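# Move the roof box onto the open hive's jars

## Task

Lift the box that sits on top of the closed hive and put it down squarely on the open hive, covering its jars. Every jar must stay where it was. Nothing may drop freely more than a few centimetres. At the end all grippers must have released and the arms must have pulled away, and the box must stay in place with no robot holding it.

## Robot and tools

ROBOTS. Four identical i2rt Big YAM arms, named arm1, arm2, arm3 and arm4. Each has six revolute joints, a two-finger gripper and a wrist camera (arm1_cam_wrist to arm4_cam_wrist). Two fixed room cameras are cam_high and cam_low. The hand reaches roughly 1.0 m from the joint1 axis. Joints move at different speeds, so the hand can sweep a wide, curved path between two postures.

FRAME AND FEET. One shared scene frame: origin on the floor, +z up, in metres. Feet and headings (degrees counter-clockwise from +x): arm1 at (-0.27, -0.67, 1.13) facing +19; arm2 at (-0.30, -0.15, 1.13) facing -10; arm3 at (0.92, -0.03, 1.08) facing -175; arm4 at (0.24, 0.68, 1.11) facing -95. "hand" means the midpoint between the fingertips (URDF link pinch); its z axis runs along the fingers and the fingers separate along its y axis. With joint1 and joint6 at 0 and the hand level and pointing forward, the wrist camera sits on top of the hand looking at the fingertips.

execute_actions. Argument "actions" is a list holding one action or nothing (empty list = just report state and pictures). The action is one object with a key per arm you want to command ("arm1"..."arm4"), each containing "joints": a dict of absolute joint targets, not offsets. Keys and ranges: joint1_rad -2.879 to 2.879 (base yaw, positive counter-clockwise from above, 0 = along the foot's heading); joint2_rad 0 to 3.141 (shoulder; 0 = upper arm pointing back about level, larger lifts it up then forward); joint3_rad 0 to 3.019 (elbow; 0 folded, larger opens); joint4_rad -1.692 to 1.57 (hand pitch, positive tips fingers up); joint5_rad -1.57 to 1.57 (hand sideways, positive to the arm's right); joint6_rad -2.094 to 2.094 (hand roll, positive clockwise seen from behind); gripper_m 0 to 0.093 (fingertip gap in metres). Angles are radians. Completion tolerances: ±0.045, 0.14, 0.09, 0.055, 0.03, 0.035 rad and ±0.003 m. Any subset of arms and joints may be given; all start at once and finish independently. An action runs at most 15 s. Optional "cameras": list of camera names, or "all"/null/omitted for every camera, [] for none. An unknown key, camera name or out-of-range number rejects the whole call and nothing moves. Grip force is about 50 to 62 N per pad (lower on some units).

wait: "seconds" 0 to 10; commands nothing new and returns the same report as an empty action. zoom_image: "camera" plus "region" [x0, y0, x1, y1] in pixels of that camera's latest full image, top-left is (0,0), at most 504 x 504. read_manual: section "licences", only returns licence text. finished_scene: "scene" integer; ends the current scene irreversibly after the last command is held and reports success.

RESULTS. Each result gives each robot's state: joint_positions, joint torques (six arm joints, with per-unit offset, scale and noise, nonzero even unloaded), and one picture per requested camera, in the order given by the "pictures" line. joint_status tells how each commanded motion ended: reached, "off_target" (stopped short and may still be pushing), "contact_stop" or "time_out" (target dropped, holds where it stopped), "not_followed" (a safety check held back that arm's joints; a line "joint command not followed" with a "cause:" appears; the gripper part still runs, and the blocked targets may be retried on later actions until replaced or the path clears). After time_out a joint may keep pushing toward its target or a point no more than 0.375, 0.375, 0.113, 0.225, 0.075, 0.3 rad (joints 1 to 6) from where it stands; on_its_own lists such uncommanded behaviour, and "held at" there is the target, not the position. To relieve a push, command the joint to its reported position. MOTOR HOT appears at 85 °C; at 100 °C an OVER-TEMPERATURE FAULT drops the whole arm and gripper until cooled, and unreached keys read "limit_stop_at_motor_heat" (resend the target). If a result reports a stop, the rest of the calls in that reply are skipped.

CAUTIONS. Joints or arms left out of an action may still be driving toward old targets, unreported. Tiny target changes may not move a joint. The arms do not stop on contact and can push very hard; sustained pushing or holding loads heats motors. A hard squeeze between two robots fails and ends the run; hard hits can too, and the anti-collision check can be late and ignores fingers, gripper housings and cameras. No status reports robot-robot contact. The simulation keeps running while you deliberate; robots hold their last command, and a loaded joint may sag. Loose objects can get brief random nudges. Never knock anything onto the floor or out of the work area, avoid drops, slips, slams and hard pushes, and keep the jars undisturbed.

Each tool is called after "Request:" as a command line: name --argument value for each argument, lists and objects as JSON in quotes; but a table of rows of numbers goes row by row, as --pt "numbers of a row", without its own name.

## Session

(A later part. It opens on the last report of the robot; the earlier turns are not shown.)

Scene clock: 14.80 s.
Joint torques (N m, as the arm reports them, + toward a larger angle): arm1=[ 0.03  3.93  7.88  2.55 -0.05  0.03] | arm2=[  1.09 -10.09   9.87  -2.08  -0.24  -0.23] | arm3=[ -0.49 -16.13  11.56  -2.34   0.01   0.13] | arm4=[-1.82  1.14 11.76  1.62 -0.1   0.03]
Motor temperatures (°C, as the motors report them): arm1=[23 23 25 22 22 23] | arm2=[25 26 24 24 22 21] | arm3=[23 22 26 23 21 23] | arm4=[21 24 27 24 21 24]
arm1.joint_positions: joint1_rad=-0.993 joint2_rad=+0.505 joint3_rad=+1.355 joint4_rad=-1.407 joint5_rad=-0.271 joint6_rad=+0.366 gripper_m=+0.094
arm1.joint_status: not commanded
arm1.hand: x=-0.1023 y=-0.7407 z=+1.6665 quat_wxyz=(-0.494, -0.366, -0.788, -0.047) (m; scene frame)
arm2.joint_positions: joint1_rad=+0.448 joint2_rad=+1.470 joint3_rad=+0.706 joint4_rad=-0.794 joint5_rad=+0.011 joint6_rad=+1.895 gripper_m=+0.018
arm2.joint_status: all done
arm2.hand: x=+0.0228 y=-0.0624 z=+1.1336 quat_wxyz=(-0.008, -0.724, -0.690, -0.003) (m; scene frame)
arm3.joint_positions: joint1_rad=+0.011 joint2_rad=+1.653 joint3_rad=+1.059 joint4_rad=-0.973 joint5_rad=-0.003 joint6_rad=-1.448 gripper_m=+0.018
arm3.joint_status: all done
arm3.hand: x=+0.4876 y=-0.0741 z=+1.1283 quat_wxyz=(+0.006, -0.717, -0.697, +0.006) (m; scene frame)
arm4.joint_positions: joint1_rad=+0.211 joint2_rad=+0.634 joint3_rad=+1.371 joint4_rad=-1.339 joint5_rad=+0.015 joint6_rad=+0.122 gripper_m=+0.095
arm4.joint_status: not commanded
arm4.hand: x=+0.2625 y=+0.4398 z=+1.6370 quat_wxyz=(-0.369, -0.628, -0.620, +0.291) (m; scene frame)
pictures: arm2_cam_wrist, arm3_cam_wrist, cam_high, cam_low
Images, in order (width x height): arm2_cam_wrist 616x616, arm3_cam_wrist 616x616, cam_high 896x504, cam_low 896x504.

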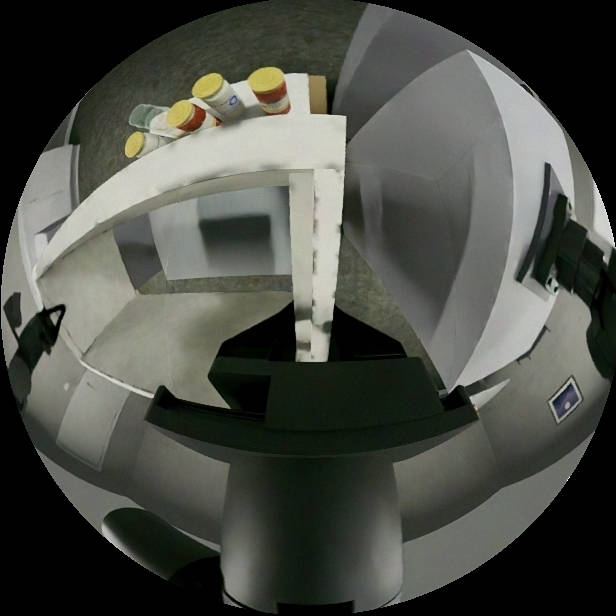

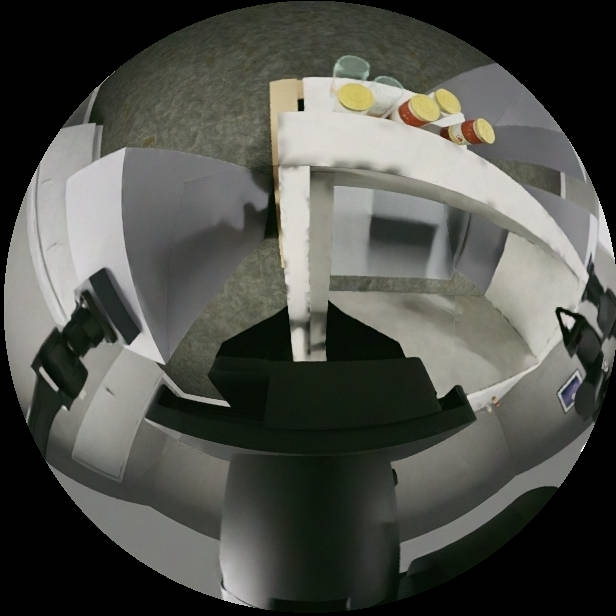

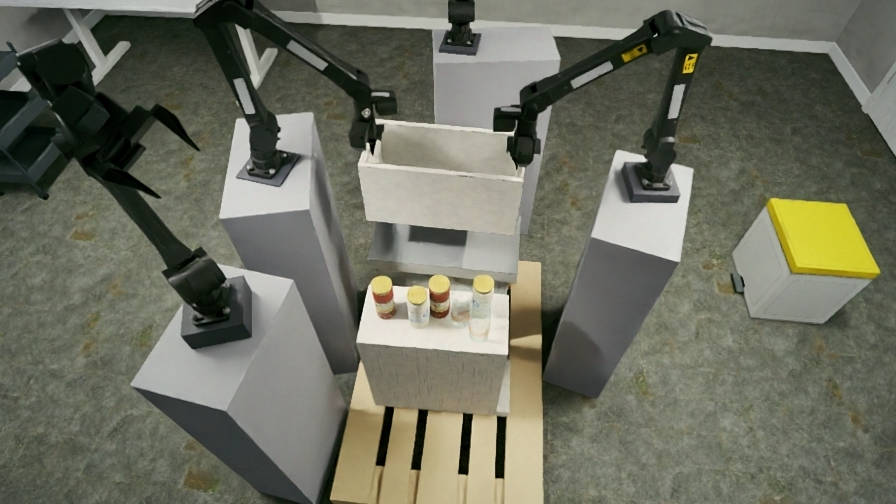

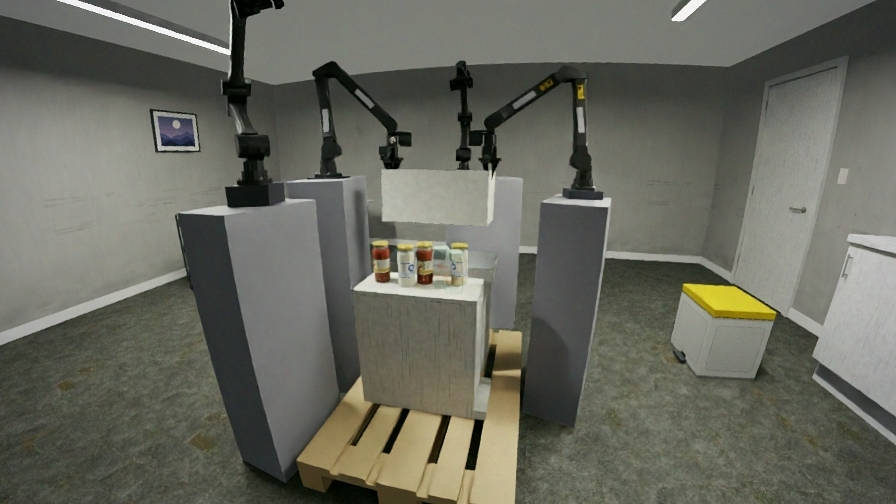

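Request:
execute_actions --actions '[{"arm2":{"joints":{"joint1_rad":0.075,"joint2_rad":1.41,"joint3_rad":0.715,"joint4_rad":-0.84,"joint6_rad":1.49}},"arm3":{"joints":{"joint1_rad":0.255,"joint2_rad":1.66,"joint3_rad":1.205,"joint4_rad":-1.045,"joint6_rad":-1.21}}}]' --cameras '["cam_low"]'

Scene clock: 17.10 s.
Joint torques (N m, as the arm reports them, + toward a larger angle): arm1=[-0.05  4.02  7.91  2.53 -0.05  0.03] | arm2=[  1.36 -10.47   9.71  -1.43   0.18  -0.33] | arm3=[ -0.5  -17.38  12.83  -1.82  -0.35   0.11] | arm4=[-1.97  0.72 11.62  1.83 -0.08  0.02]
Motor temperatures (°C, as the motors report them): arm1=[23 23 25 22 22 23] | arm2=[25 26 24 24 22 21] | arm3=[23 22 27 23 21 23] | arm4=[21 24 27 24 21 24]
arm1.joint_positions: joint1_rad=-0.993 joint2_rad=+0.505 joint3_rad=+1.355 joint4_rad=-1.407 joint5_rad=-0.271 joint6_rad=+0.366 gripper_m=+0.094
arm1.joint_status: not commanded
arm1.hand: x=-0.1023 y=-0.7407 z=+1.6665 quat_wxyz=(-0.494, -0.366, -0.788, -0.047) (m; scene frame)
arm2.joint_positions: joint1_rad=+0.071 joint2_rad=+1.448 joint3_rad=+0.681 joint4_rad=-0.805 joint5_rad=+0.000 joint6_rad=+1.511 gripper_m=+0.018
arm2.joint_status: all done
arm2.hand: x=+0.0202 y=-0.1829 z=+1.1334 quat_wxyz=(+0.000, -0.722, -0.692, +0.001) (m; scene frame)
arm3.joint_positions: joint1_rad=+0.256 joint2_rad=+1.714 joint3_rad=+1.144 joint4_rad=-1.006 joint5_rad=+0.008 joint6_rad=-1.217 gripper_m=+0.018
arm3.joint_status: all done
arm3.hand: x=+0.4869 y=-0.1856 z=+1.1284 quat_wxyz=(+0.008, -0.712, -0.702, -0.001) (m; scene frame)
arm4.joint_positions: joint1_rad=+0.211 joint2_rad=+0.634 joint3_rad=+1.371 joint4_rad=-1.339 joint5_rad=+0.015 joint6_rad=+0.122 gripper_m=+0.095
arm4.joint_status: not commanded
arm4.hand: x=+0.2625 y=+0.4398 z=+1.6370 quat_wxyz=(-0.369, -0.628, -0.620, +0.291) (m; scene frame)
pictures: cam_low
Images, in order (width x height): cam_low 896x504.

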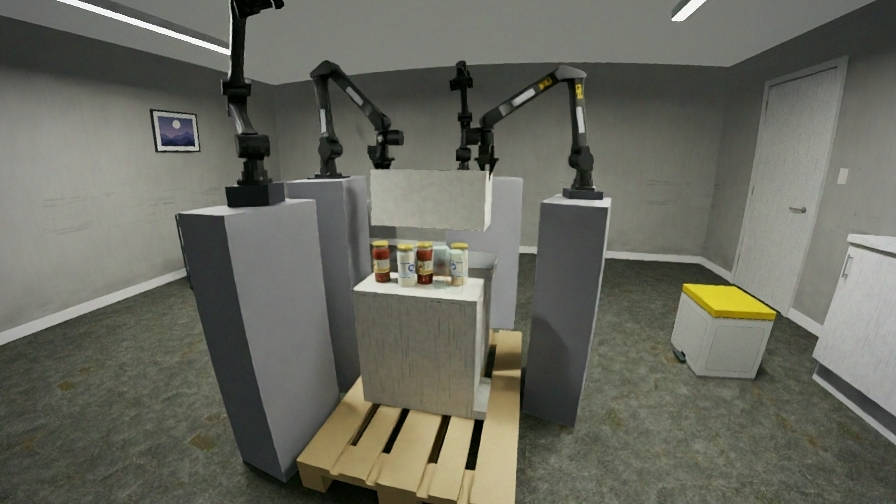

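Request:
zoom_image --camera "cam_low" --region '[340, 150, 520, 310]'

Region (340, 150, 520, 310) of cam_low's 896x504 image, scaled by 2.800, with more detail than that image has.

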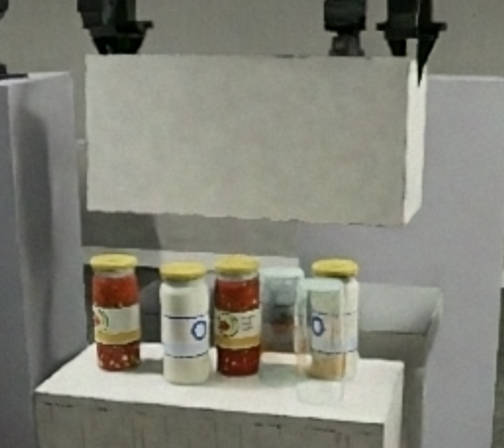

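Request:
execute_actions --actions '[{"arm2":{"joints":{"joint1_rad":-0.264,"joint2_rad":1.44,"joint3_rad":0.838,"joint4_rad":-0.90,"joint6_rad":1.13}},"arm3":{"joints":{"joint1_rad":0.462,"joint2_rad":1.74,"joint3_rad":1.40,"joint4_rad":-1.13,"joint6_rad":-1.015}}}]' --cameras '["cam_low"]'

Request:
execute_actions --actions '[{"arm2":{"joints":{"joint1_rad":-0.527,"joint2_rad":1.592,"joint3_rad":1.025,"joint4_rad":-0.93,"joint6_rad":0.866}},"arm3":{"joints":{"joint1_rad":0.637,"joint2_rad":1.91,"joint3_rad":1.665,"joint4_rad":-1.218,"joint6_rad":-0.84}}}]' --cameras '["arm2_cam_wrist","arm3_cam_wrist","cam_low","cam_high"]'

Scene clock: 19.37 s.
Joint torques (N m, as the arm reports them, + toward a larger angle): arm1=[-0.1   4.09  7.9   2.53 -0.04  0.04] | arm2=[  1.59 -11.22  12.29  -0.56   0.24  -0.43] | arm3=[ -0.69 -19.87  14.24  -1.01  -0.4    0.02] | arm4=[-1.89  0.93 11.77  1.67 -0.09 -0.02]
Motor temperatures (°C, as the motors report them): arm1=[23 23 25 22 22 23] | arm2=[25 27 25 24 22 21] | arm3=[23 23 28 23 21 23] | arm4=[21 24 28 24 21 24]
arm1.joint_positions: joint1_rad=-0.993 joint2_rad=+0.505 joint3_rad=+1.355 joint4_rad=-1.407 joint5_rad=-0.271 joint6_rad=+0.366 gripper_m=+0.094
arm1.joint_status: not commanded
arm1.hand: x=-0.1023 y=-0.7407 z=+1.6665 quat_wxyz=(-0.494, -0.366, -0.788, -0.047) (m; scene frame)
arm2.joint_positions: joint1_rad=-0.271 joint2_rad=+1.476 joint3_rad=+0.779 joint4_rad=-0.882 joint5_rad=-0.003 joint6_rad=+1.161 gripper_m=+0.018
arm2.joint_status: all done
arm2.hand: x=+0.0158 y=-0.2979 z=+1.1527 quat_wxyz=(+0.004, -0.719, -0.695, +0.000) (m; scene frame)
arm3.joint_positions: joint1_rad=+0.464 joint2_rad=+1.802 joint3_rad=+1.326 joint4_rad=-1.109 joint5_rad=+0.010 joint6_rad=-1.014 gripper_m=+0.018
arm3.joint_status: all done
arm3.hand: x=+0.4874 y=-0.2969 z=+1.1471 quat_wxyz=(+0.009, -0.710, -0.704, -0.005) (m; scene frame)
arm4.joint_positions: joint1_rad=+0.211 joint2_rad=+0.634 joint3_rad=+1.371 joint4_rad=-1.339 joint5_rad=+0.015 joint6_rad=+0.122 gripper_m=+0.095
arm4.joint_status: not commanded
arm4.hand: x=+0.2625 y=+0.4398 z=+1.6370 quat_wxyz=(-0.369, -0.628, -0.620, +0.291) (m; scene frame)
pictures: cam_low
Images, in order (width x height): cam_low 896x504.

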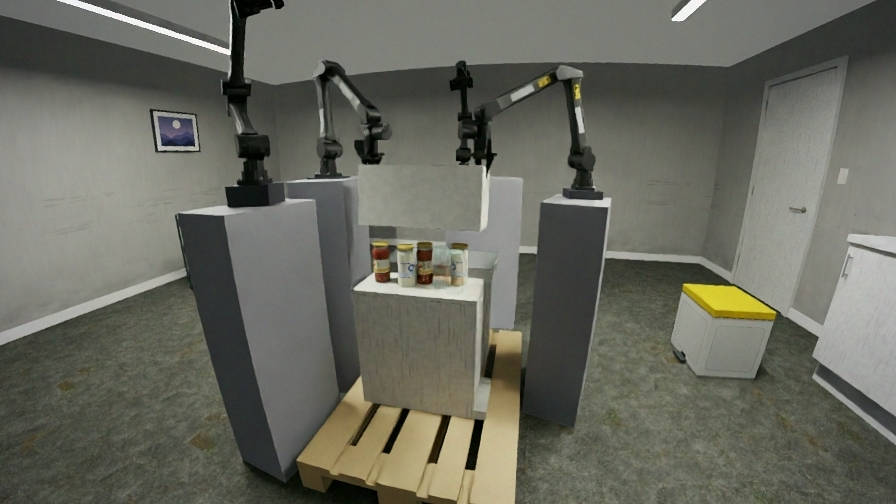

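Scene clock: 20.70 s.
Joint torques (N m, as the arm reports them, + toward a larger angle): arm1=[-0.1   3.98  7.9   2.53 -0.05  0.04] | arm2=[  2.78 -15.36  12.57  -0.24   0.14  -0.43] | arm3=[ -1.44 -23.95  14.5   -0.78  -0.45  -0.17] | arm4=[-1.86  1.19 11.79  1.74 -0.09  0.03]
Motor temperatures (°C, as the motors report them): arm1=[23 23 25 22 22 23] | arm2=[25 27 26 24 22 21] | arm3=[23 23 29 23 21 23] | arm4=[21 24 28 24 21 24]
arm1.joint_positions: joint1_rad=-0.993 joint2_rad=+0.505 joint3_rad=+1.355 joint4_rad=-1.407 joint5_rad=-0.271 joint6_rad=+0.366 gripper_m=+0.094
arm1.joint_status: not commanded
arm1.hand: x=-0.1023 y=-0.7407 z=+1.6665 quat_wxyz=(-0.494, -0.366, -0.788, -0.047) (m; scene frame)
arm2.joint_positions: joint1_rad=-0.543 joint2_rad=+1.651 joint3_rad=+0.967 joint4_rad=-0.920 joint5_rad=-0.002 joint6_rad=+0.897 gripper_m=+0.018
arm2.joint_status: all done
arm2.hand: x=+0.0124 y=-0.4179 z=+1.1456 quat_wxyz=(+0.016, -0.721, -0.692, +0.001) (m; scene frame)
arm3.joint_positions: joint1_rad=+0.648 joint2_rad=+1.991 joint3_rad=+1.592 joint4_rad=-1.203 joint5_rad=+0.012 joint6_rad=-0.822 gripper_m=+0.018
arm3.joint_status: all done
arm3.hand: x=+0.4896 y=-0.4205 z=+1.1383 quat_wxyz=(+0.011, -0.713, -0.701, -0.013) (m; scene frame)
arm4.joint_positions: joint1_rad=+0.211 joint2_rad=+0.634 joint3_rad=+1.371 joint4_rad=-1.339 joint5_rad=+0.015 joint6_rad=+0.122 gripper_m=+0.095
arm4.joint_status: not commanded
arm4.hand: x=+0.2625 y=+0.4398 z=+1.6370 quat_wxyz=(-0.369, -0.628, -0.620, +0.291) (m; scene frame)
pictures: arm2_cam_wrist, arm3_cam_wrist, cam_high, cam_low
Images, in order (width x height): arm2_cam_wrist 616x616, arm3_cam_wrist 616x616, cam_high 896x504, cam_low 896x504.

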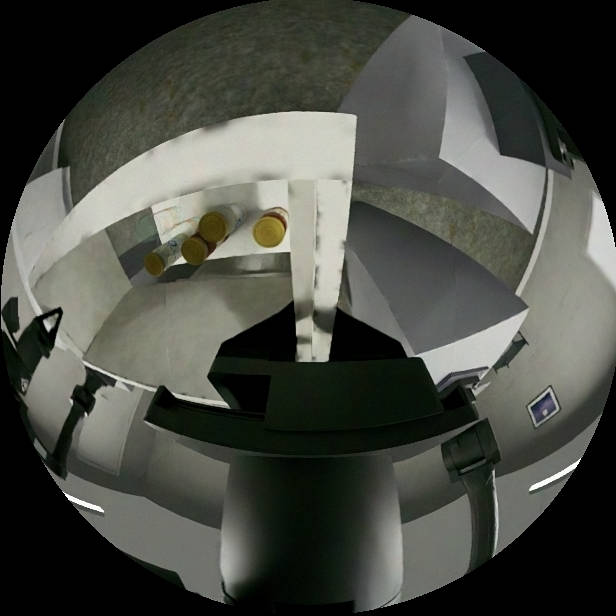

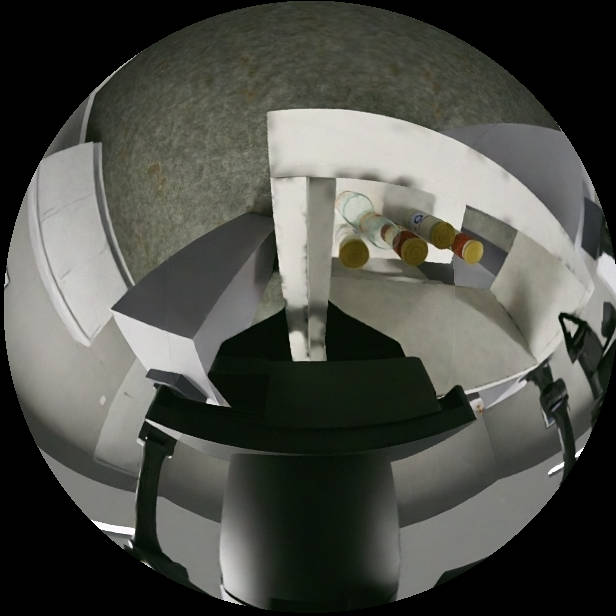

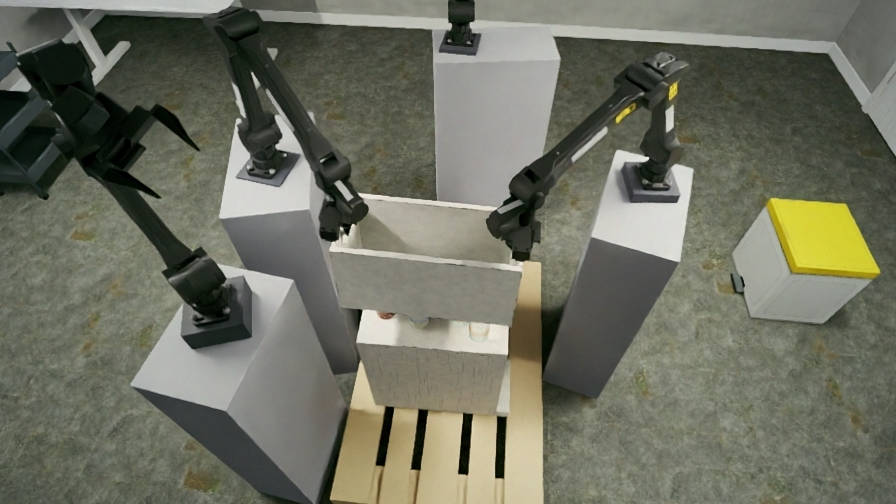

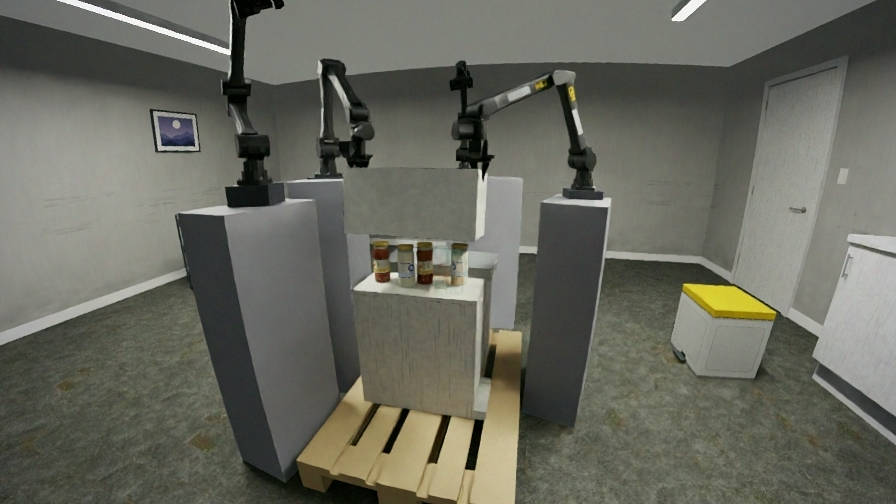

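Request:
zoom_image --camera "cam_low" --region '[330, 140, 530, 320]'

Request:
zoom_image --camera "cam_high" --region '[310, 170, 560, 420]'

Request:
zoom_image --camera "arm3_cam_wrist" --region '[250, 90, 550, 340]'

Region (330, 140, 530, 320) of cam_low's 896x504 image, scaled by 2.520, with more detail than that image has; it fills the top 454 rows of this view, and the rest is white.

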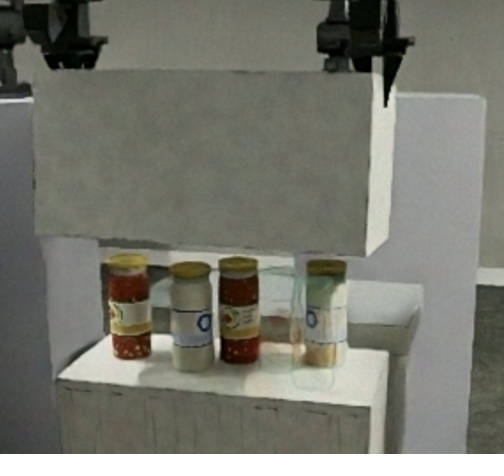

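Region (310, 170, 560, 420) of cam_high's 896x504 image, scaled by 2.016, with more detail than that image has.

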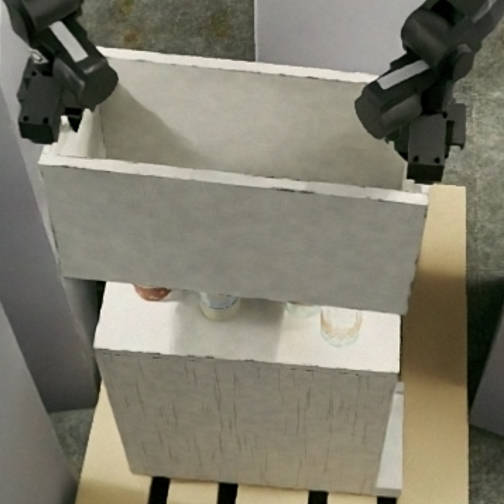

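Region (250, 90, 550, 340) of arm3_cam_wrist's 616x616 image, scaled by 1.680, with more detail than that image has.

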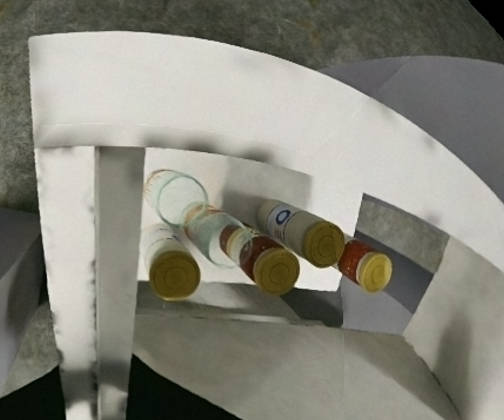

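Request:
execute_actions --actions '[{"arm2":{"joints":{"joint1_rad":-0.536,"joint2_rad":1.631,"joint3_rad":1.058,"joint4_rad":-0.963,"joint5_rad":-0.095,"joint6_rad":0.83}},"arm3":{"joints":{"joint1_rad":0.648,"joint2_rad":1.925,"joint3_rad":1.69,"joint4_rad":-1.268,"joint5_rad":0.09,"joint6_rad":-0.84}}}]' --cameras '["arm2_cam_wrist","arm3_cam_wrist","cam_low","cam_high"]'

Scene clock: 25.57 s.
Joint torques (N m, as the arm reports them, + toward a larger angle): arm1=[ 0.02  3.97  7.86  2.52 -0.04  0.03] | arm2=[  1.97 -15.24  14.71  -0.72  -0.22  -0.57] | arm3=[ -0.66 -23.75  16.36  -0.8    0.    -0.16] | arm4=[-1.99  1.28 11.72  1.8  -0.03  0.  ]
Motor temperatures (°C, as the motors report them): arm1=[23 23 25 22 22 23] | arm2=[25 27 28 24 22 22] | arm3=[23 24 31 23 21 23] | arm4=[21 24 28 24 21 24]
arm1.joint_positions: joint1_rad=-0.993 joint2_rad=+0.505 joint3_rad=+1.355 joint4_rad=-1.407 joint5_rad=-0.271 joint6_rad=+0.366 gripper_m=+0.094
arm1.joint_status: not commanded
arm1.hand: x=-0.1023 y=-0.7407 z=+1.6665 quat_wxyz=(-0.494, -0.366, -0.788, -0.047) (m; scene frame)
arm2.joint_positions: joint1_rad=-0.548 joint2_rad=+1.681 joint3_rad=+0.970 joint4_rad=-0.945 joint5_rad=-0.088 joint6_rad=+0.876 gripper_m=+0.018
arm2.joint_status: joint6_rad time_out (moved -0.020 of -0.067); the others done
arm2.on_its_own: joint6_rad reads +0.876 and still pushes toward +0.830 since a time_out
arm2.hand: x=+0.0145 y=-0.4025 z=+1.1358 quat_wxyz=(+0.046, -0.716, -0.696, -0.040) (m; scene frame)
arm3.joint_positions: joint1_rad=+0.650 joint2_rad=+2.004 joint3_rad=+1.592 joint4_rad=-1.256 joint5_rad=+0.090 joint6_rad=-0.823 gripper_m=+0.018
arm3.joint_status: joint3_rad time_out (moved +0.000 of +0.098); the others done
arm3.on_its_own: joint3_rad reads +1.592 and still pushes toward +1.690 since a time_out
arm3.hand: x=+0.4915 y=-0.4017 z=+1.1329 quat_wxyz=(+0.049, -0.709, -0.702, -0.047) (m; scene frame)
arm4.joint_positions: joint1_rad=+0.211 joint2_rad=+0.634 joint3_rad=+1.371 joint4_rad=-1.339 joint5_rad=+0.015 joint6_rad=+0.122 gripper_m=+0.095
arm4.joint_status: not commanded
arm4.hand: x=+0.2625 y=+0.4398 z=+1.6370 quat_wxyz=(-0.369, -0.628, -0.620, +0.291) (m; scene frame)
pictures: arm2_cam_wrist, arm3_cam_wrist, cam_high, cam_low
Images, in order (width x height): arm2_cam_wrist 616x616, arm3_cam_wrist 616x616, cam_high 896x504, cam_low 896x504.

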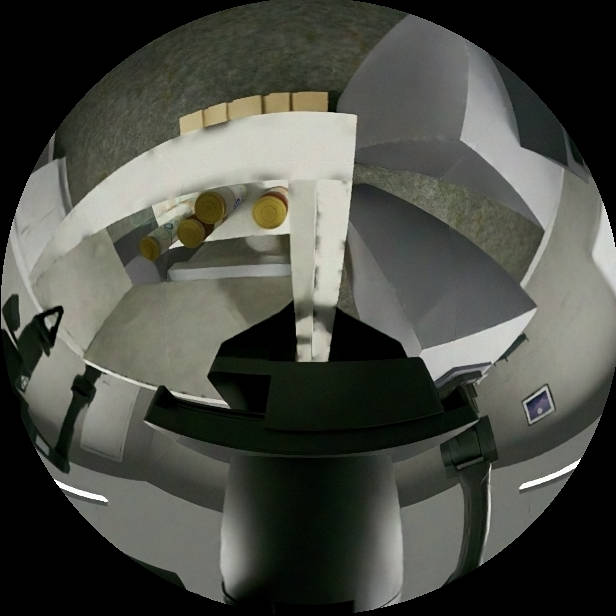

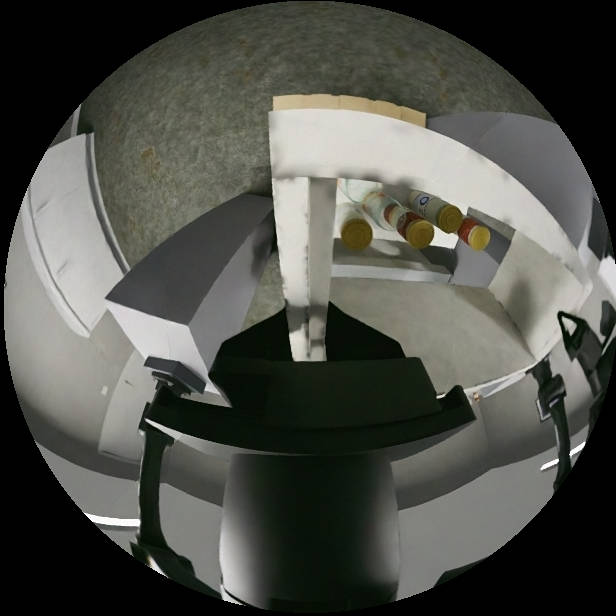

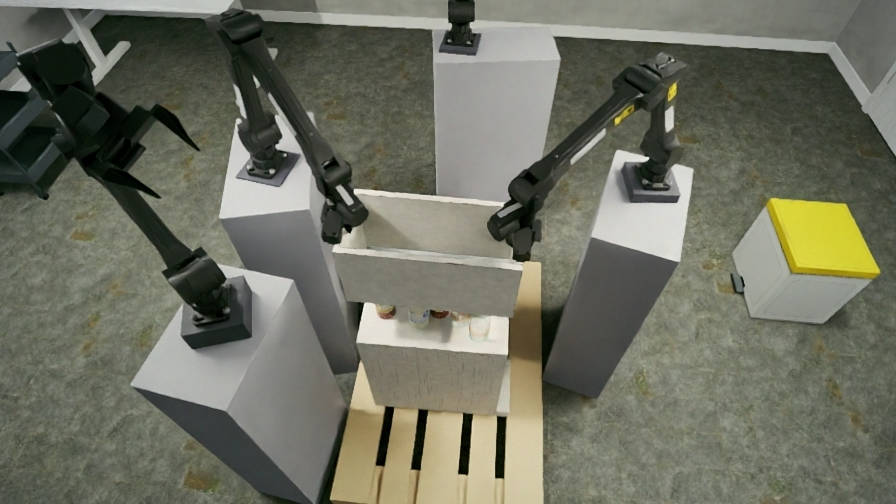

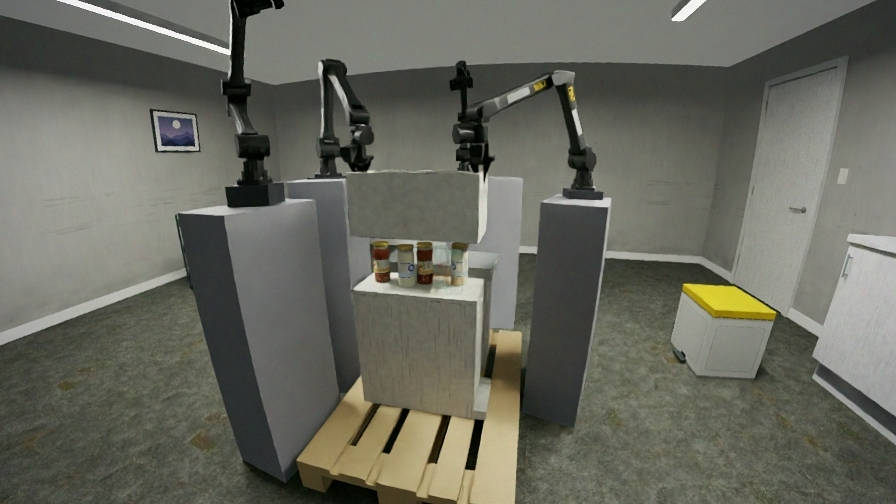

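Request:
zoom_image --camera "cam_high" --region '[310, 170, 560, 420]'

Request:
zoom_image --camera "cam_low" --region '[330, 140, 530, 320]'

Region (310, 170, 560, 420) of cam_high's 896x504 image, scaled by 2.016, with more detail than that image has.

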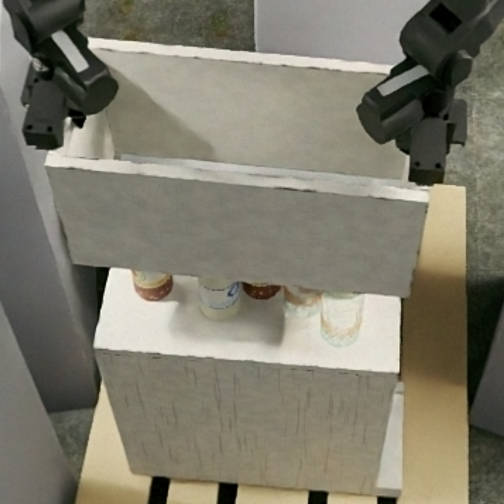

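Region (330, 140, 530, 320) of cam_low's 896x504 image, scaled by 2.520, with more detail than that image has; it fills the top 454 rows of this view, and the rest is white.

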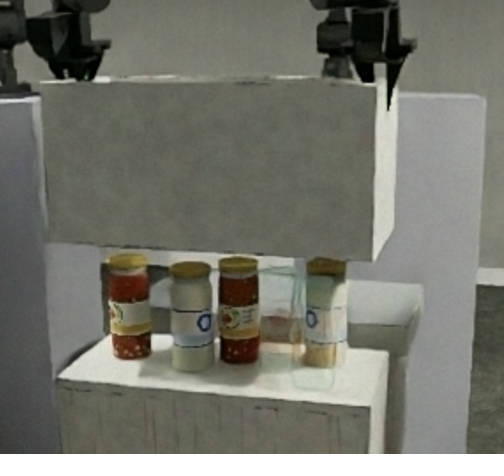

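Request:
zoom_image --camera "arm2_cam_wrist" --region '[120, 90, 370, 320]'

Request:
zoom_image --camera "arm3_cam_wrist" --region '[260, 90, 510, 320]'

Region (120, 90, 370, 320) of arm2_cam_wrist's 616x616 image, scaled by 2.016, with more detail than that image has; it fills the top 464 rows of this view, and the rest is white.

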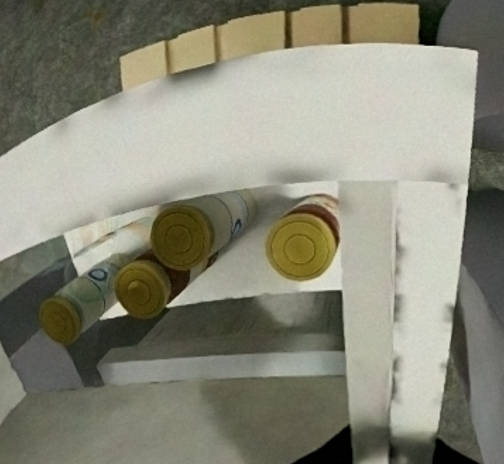

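Region (260, 90, 510, 320) of arm3_cam_wrist's 616x616 image, scaled by 2.016, with more detail than that image has; it fills the top 464 rows of this view, and the rest is white.

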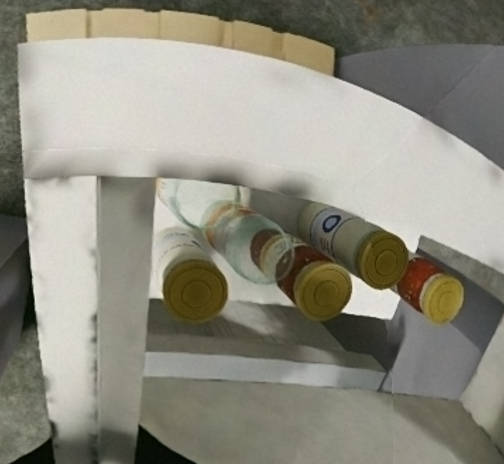

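Request:
execute_actions --actions '[{"arm2":{"joints":{"joint1_rad":-0.59,"joint2_rad":1.725,"joint3_rad":1.095,"joint4_rad":-0.892,"joint5_rad":-0.098,"joint6_rad":0.785}},"arm3":{"joints":{"joint1_rad":0.669,"joint2_rad":1.965,"joint3_rad":1.675,"joint4_rad":-1.197,"joint5_rad":0.093,"joint6_rad":-0.81}}}]' --cameras '["arm2_cam_wrist","arm3_cam_wrist","cam_low","cam_high"]'

Request:
zoom_image --camera "cam_high" --region '[310, 170, 560, 420]'

Request:
zoom_image --camera "cam_low" --region '[330, 140, 530, 320]'

Request:
zoom_image --camera "arm2_cam_wrist" --region '[120, 90, 370, 320]'

Request:
zoom_image --camera "arm3_cam_wrist" --region '[260, 90, 510, 320]'

Scene clock: 28.73 s.
Joint torques (N m, as the arm reports them, + toward a larger angle): arm1=[ 0.03  3.93  7.88  2.51 -0.05  0.03] | arm2=[  1.45 -17.02  13.56  -0.16  -0.49  -0.4 ] | arm3=[ -1.48 -25.14  14.95  -0.66   0.22   0.08] | arm4=[-1.64  1.07 11.86  1.67 -0.07  0.01]
Motor temperatures (°C, as the motors report them): arm1=[23 23 26 22 22 23] | arm2=[25 27 29 24 22 22] | arm3=[23 25 32 23 21 23] | arm4=[21 24 28 24 21 24]
arm1.joint_positions: joint1_rad=-0.993 joint2_rad=+0.505 joint3_rad=+1.355 joint4_rad=-1.407 joint5_rad=-0.271 joint6_rad=+0.366 gripper_m=+0.094
arm1.joint_status: not commanded
arm1.hand: x=-0.1023 y=-0.7407 z=+1.6665 quat_wxyz=(-0.494, -0.366, -0.788, -0.047) (m; scene frame)
arm2.joint_positions: joint1_rad=-0.598 joint2_rad=+1.787 joint3_rad=+1.015 joint4_rad=-0.882 joint5_rad=-0.083 joint6_rad=+0.811 gripper_m=+0.018
arm2.joint_status: all done
arm2.hand: x=+0.0175 y=-0.4346 z=+1.1048 quat_wxyz=(+0.042, -0.711, -0.701, -0.040) (m; scene frame)
arm3.joint_positions: joint1_rad=+0.679 joint2_rad=+2.058 joint3_rad=+1.592 joint4_rad=-1.187 joint5_rad=+0.086 joint6_rad=-0.814 gripper_m=+0.018
arm3.joint_status: all done
arm3.hand: x=+0.4942 y=-0.4227 z=+1.1010 quat_wxyz=(+0.048, -0.702, -0.709, -0.039) (m; scene frame)
arm4.joint_positions: joint1_rad=+0.211 joint2_rad=+0.634 joint3_rad=+1.371 joint4_rad=-1.339 joint5_rad=+0.015 joint6_rad=+0.122 gripper_m=+0.095
arm4.joint_status: not commanded
arm4.hand: x=+0.2625 y=+0.4398 z=+1.6370 quat_wxyz=(-0.369, -0.628, -0.620, +0.291) (m; scene frame)
pictures: arm2_cam_wrist, arm3_cam_wrist, cam_high, cam_low
Images, in order (width x height): arm2_cam_wrist 616x616, arm3_cam_wrist 616x616, cam_high 896x504, cam_low 896x504.

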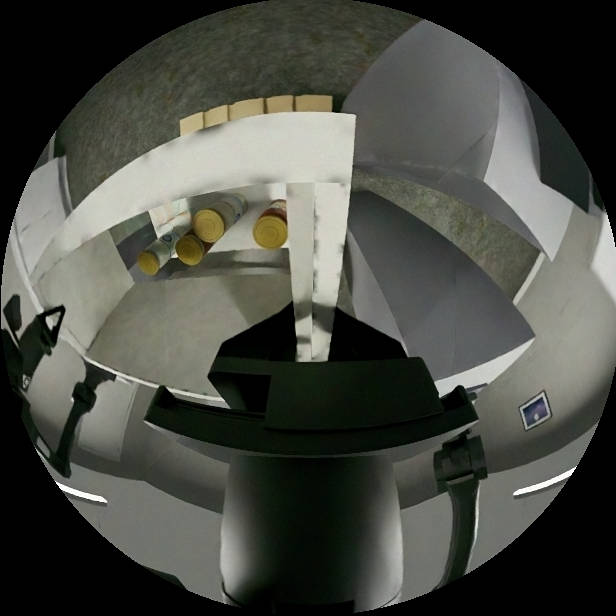

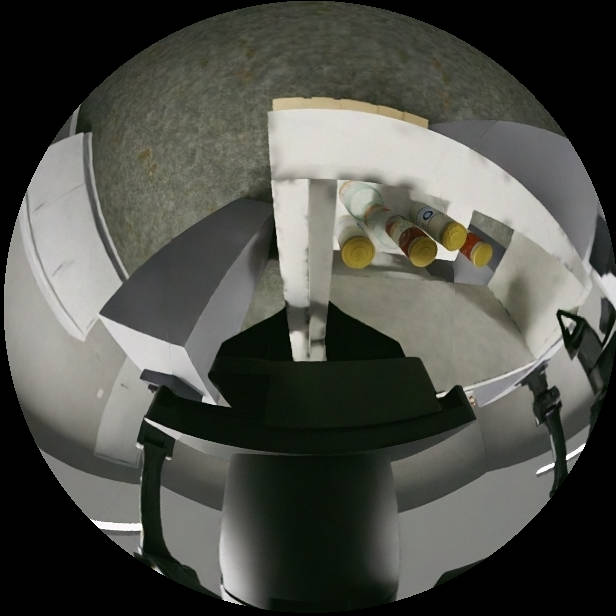

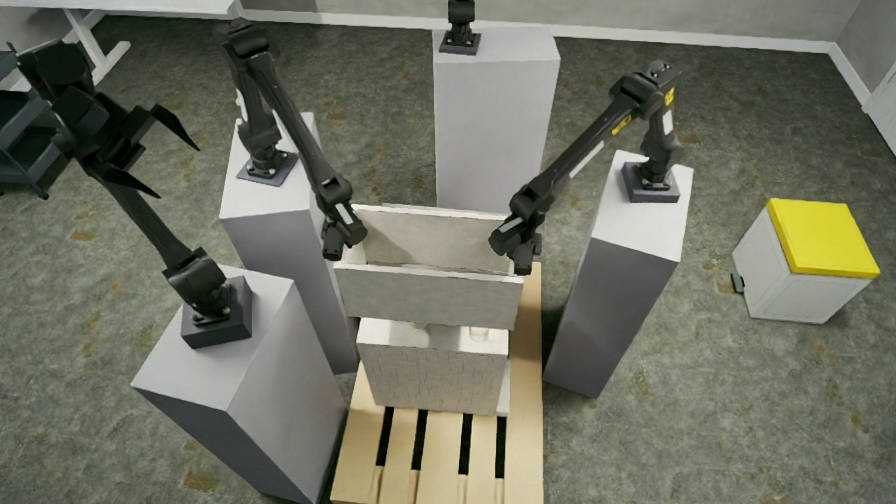

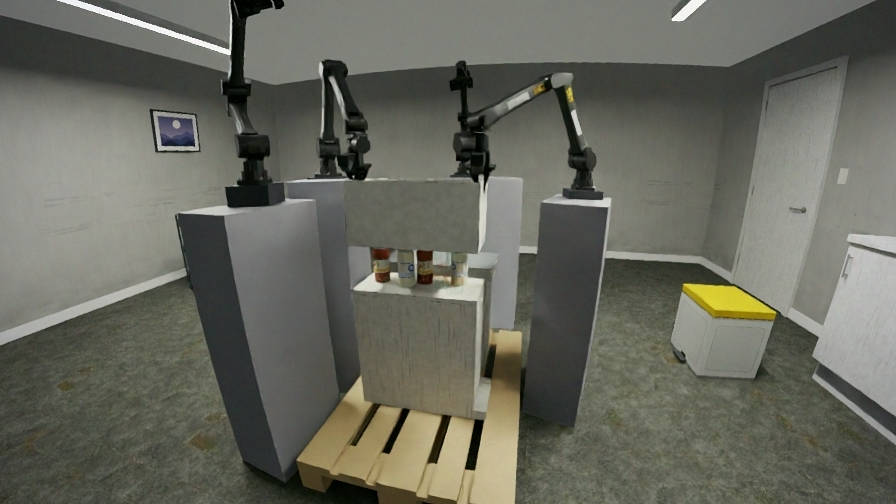

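Region (310, 170, 560, 420) of cam_high's 896x504 image, scaled by 2.016, with more detail than that image has.

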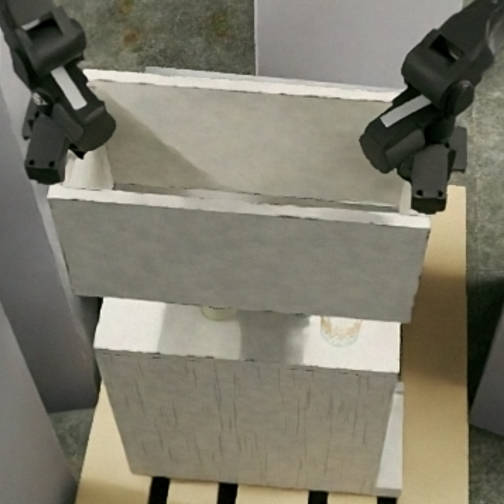

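Region (330, 140, 530, 320) of cam_low's 896x504 image, scaled by 2.520, with more detail than that image has; it fills the top 454 rows of this view, and the rest is white.

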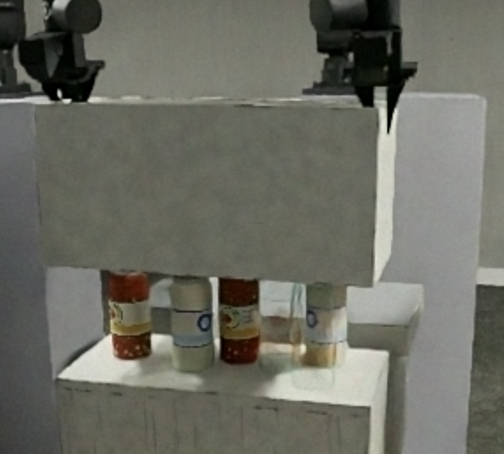

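Region (120, 90, 370, 320) of arm2_cam_wrist's 616x616 image, scaled by 2.016, with more detail than that image has; it fills the top 464 rows of this view, and the rest is white.

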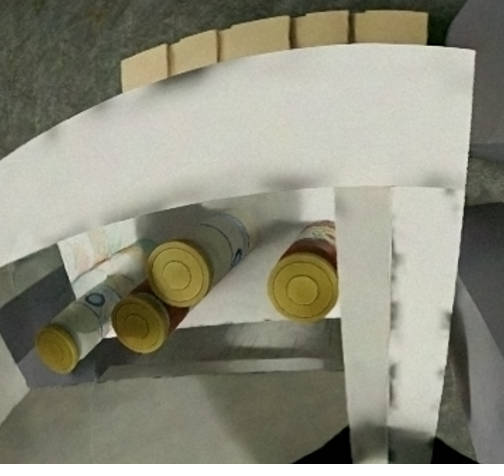

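Region (260, 90, 510, 320) of arm3_cam_wrist's 616x616 image, scaled by 2.016, with more detail than that image has; it fills the top 464 rows of this view, and the rest is white.

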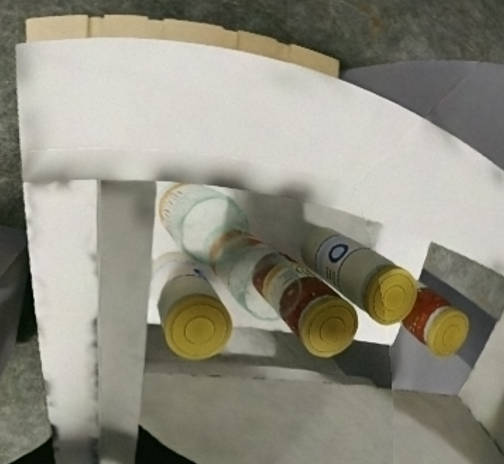

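Request:
execute_actions --actions '[{"arm2":{"joints":{"joint1_rad":-0.592,"joint2_rad":1.893,"joint3_rad":1.04,"joint4_rad":-0.725,"joint5_rad":-0.125,"joint6_rad":0.79}},"arm3":{"joints":{"joint1_rad":0.676,"joint2_rad":2.068,"joint3_rad":1.60,"joint4_rad":-1.073,"joint5_rad":0.12,"joint6_rad":-0.80}}}]' --cameras '["arm2_cam_wrist","arm3_cam_wrist","cam_low","cam_high"]'

Request:
zoom_image --camera "cam_high" --region '[310, 170, 560, 420]'

Request:
zoom_image --camera "cam_low" --region '[330, 140, 530, 320]'

Scene clock: 30.77 s.
Joint torques (N m, as the arm reports them, + toward a larger angle): arm1=[-0.06  4.01  7.89  2.53 -0.05  0.03] | arm2=[  1.35 -19.92   8.18  -0.37  -0.45  -0.28] | arm3=[ -1.28 -26.79  11.32  -1.01   0.15   0.09] | arm4=[-1.38  1.12 11.81  1.62 -0.12 -0.04]
Motor temperatures (°C, as the motors report them): arm1=[23 23 26 22 22 23] | arm2=[25 28 29 24 22 22] | arm3=[23 25 32 23 21 23] | arm4=[21 24 29 24 21 24]
arm1.joint_positions: joint1_rad=-0.993 joint2_rad=+0.505 joint3_rad=+1.355 joint4_rad=-1.407 joint5_rad=-0.271 joint6_rad=+0.366 gripper_m=+0.094
arm1.joint_status: not commanded
arm1.hand: x=-0.1023 y=-0.7407 z=+1.6665 quat_wxyz=(-0.494, -0.366, -0.788, -0.047) (m; scene frame)
arm2.joint_positions: joint1_rad=-0.598 joint2_rad=+1.974 joint3_rad=+1.004 joint4_rad=-0.718 joint5_rad=-0.112 joint6_rad=+0.807 gripper_m=+0.018
arm2.joint_status: all done
arm2.hand: x=+0.0193 y=-0.4293 z=+1.0239 quat_wxyz=(+0.059, -0.709, -0.701, -0.054) (m; scene frame)
arm3.joint_positions: joint1_rad=+0.683 joint2_rad=+2.179 joint3_rad=+1.551 joint4_rad=-1.057 joint5_rad=+0.116 joint6_rad=-0.805 gripper_m=+0.018
arm3.joint_status: all done
arm3.hand: x=+0.4944 y=-0.4167 z=+1.0191 quat_wxyz=(+0.063, -0.702, -0.707, -0.054) (m; scene frame)
arm4.joint_positions: joint1_rad=+0.211 joint2_rad=+0.634 joint3_rad=+1.371 joint4_rad=-1.339 joint5_rad=+0.015 joint6_rad=+0.122 gripper_m=+0.095
arm4.joint_status: not commanded
arm4.hand: x=+0.2625 y=+0.4398 z=+1.6370 quat_wxyz=(-0.369, -0.628, -0.620, +0.291) (m; scene frame)
pictures: arm2_cam_wrist, arm3_cam_wrist, cam_high, cam_low
Images, in order (width x height): arm2_cam_wrist 616x616, arm3_cam_wrist 616x616, cam_high 896x504, cam_low 896x504.

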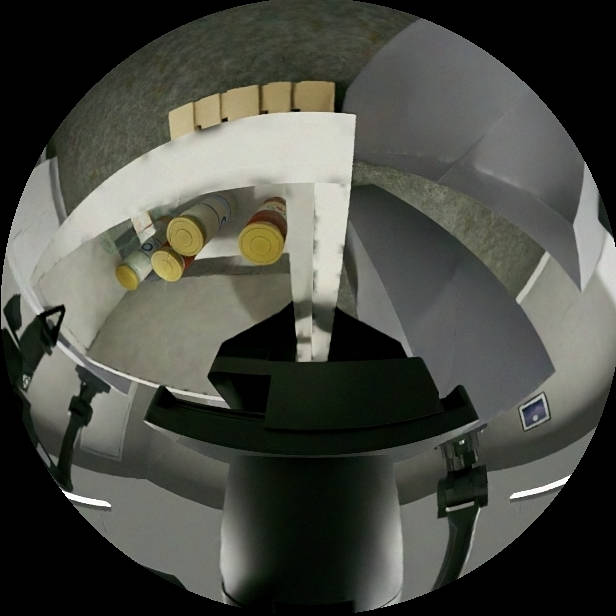

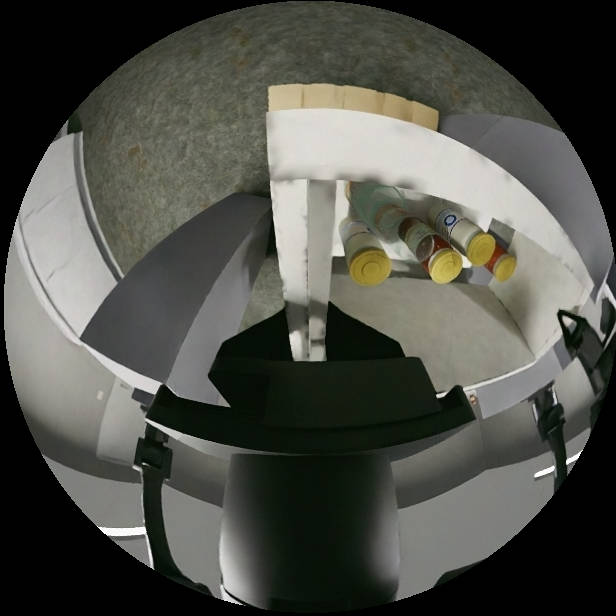

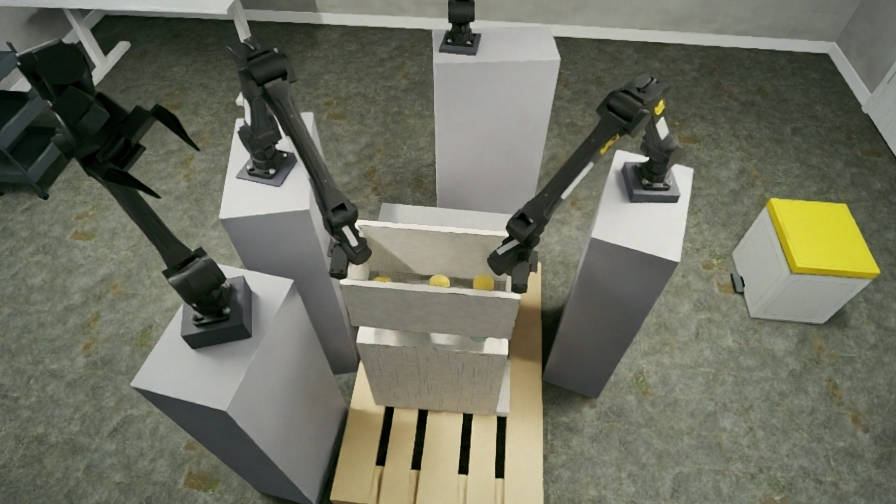

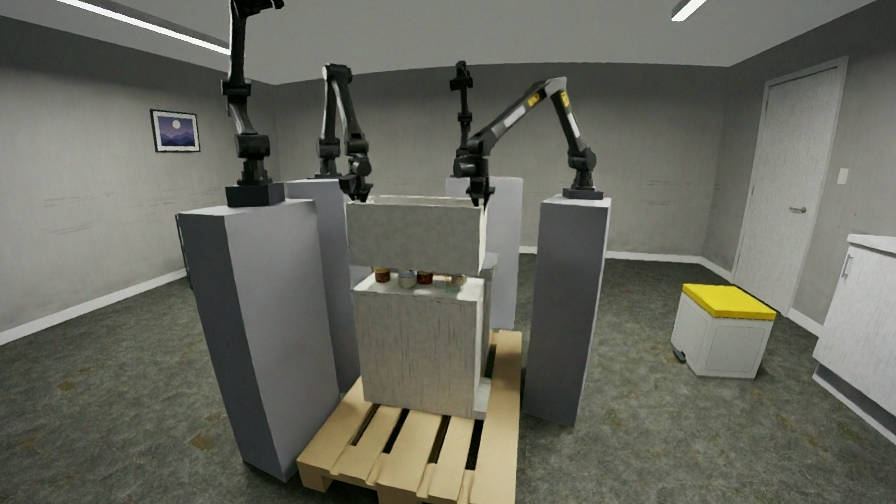

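Region (310, 170, 560, 420) of cam_high's 896x504 image, scaled by 2.016, with more detail than that image has.

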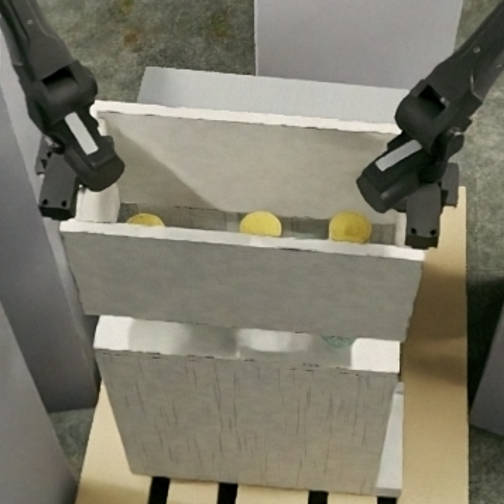

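Region (330, 140, 530, 320) of cam_low's 896x504 image, scaled by 2.520, with more detail than that image has; it fills the top 454 rows of this view, and the rest is white.

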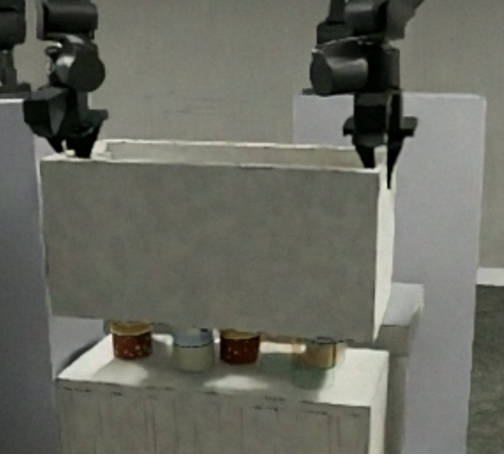

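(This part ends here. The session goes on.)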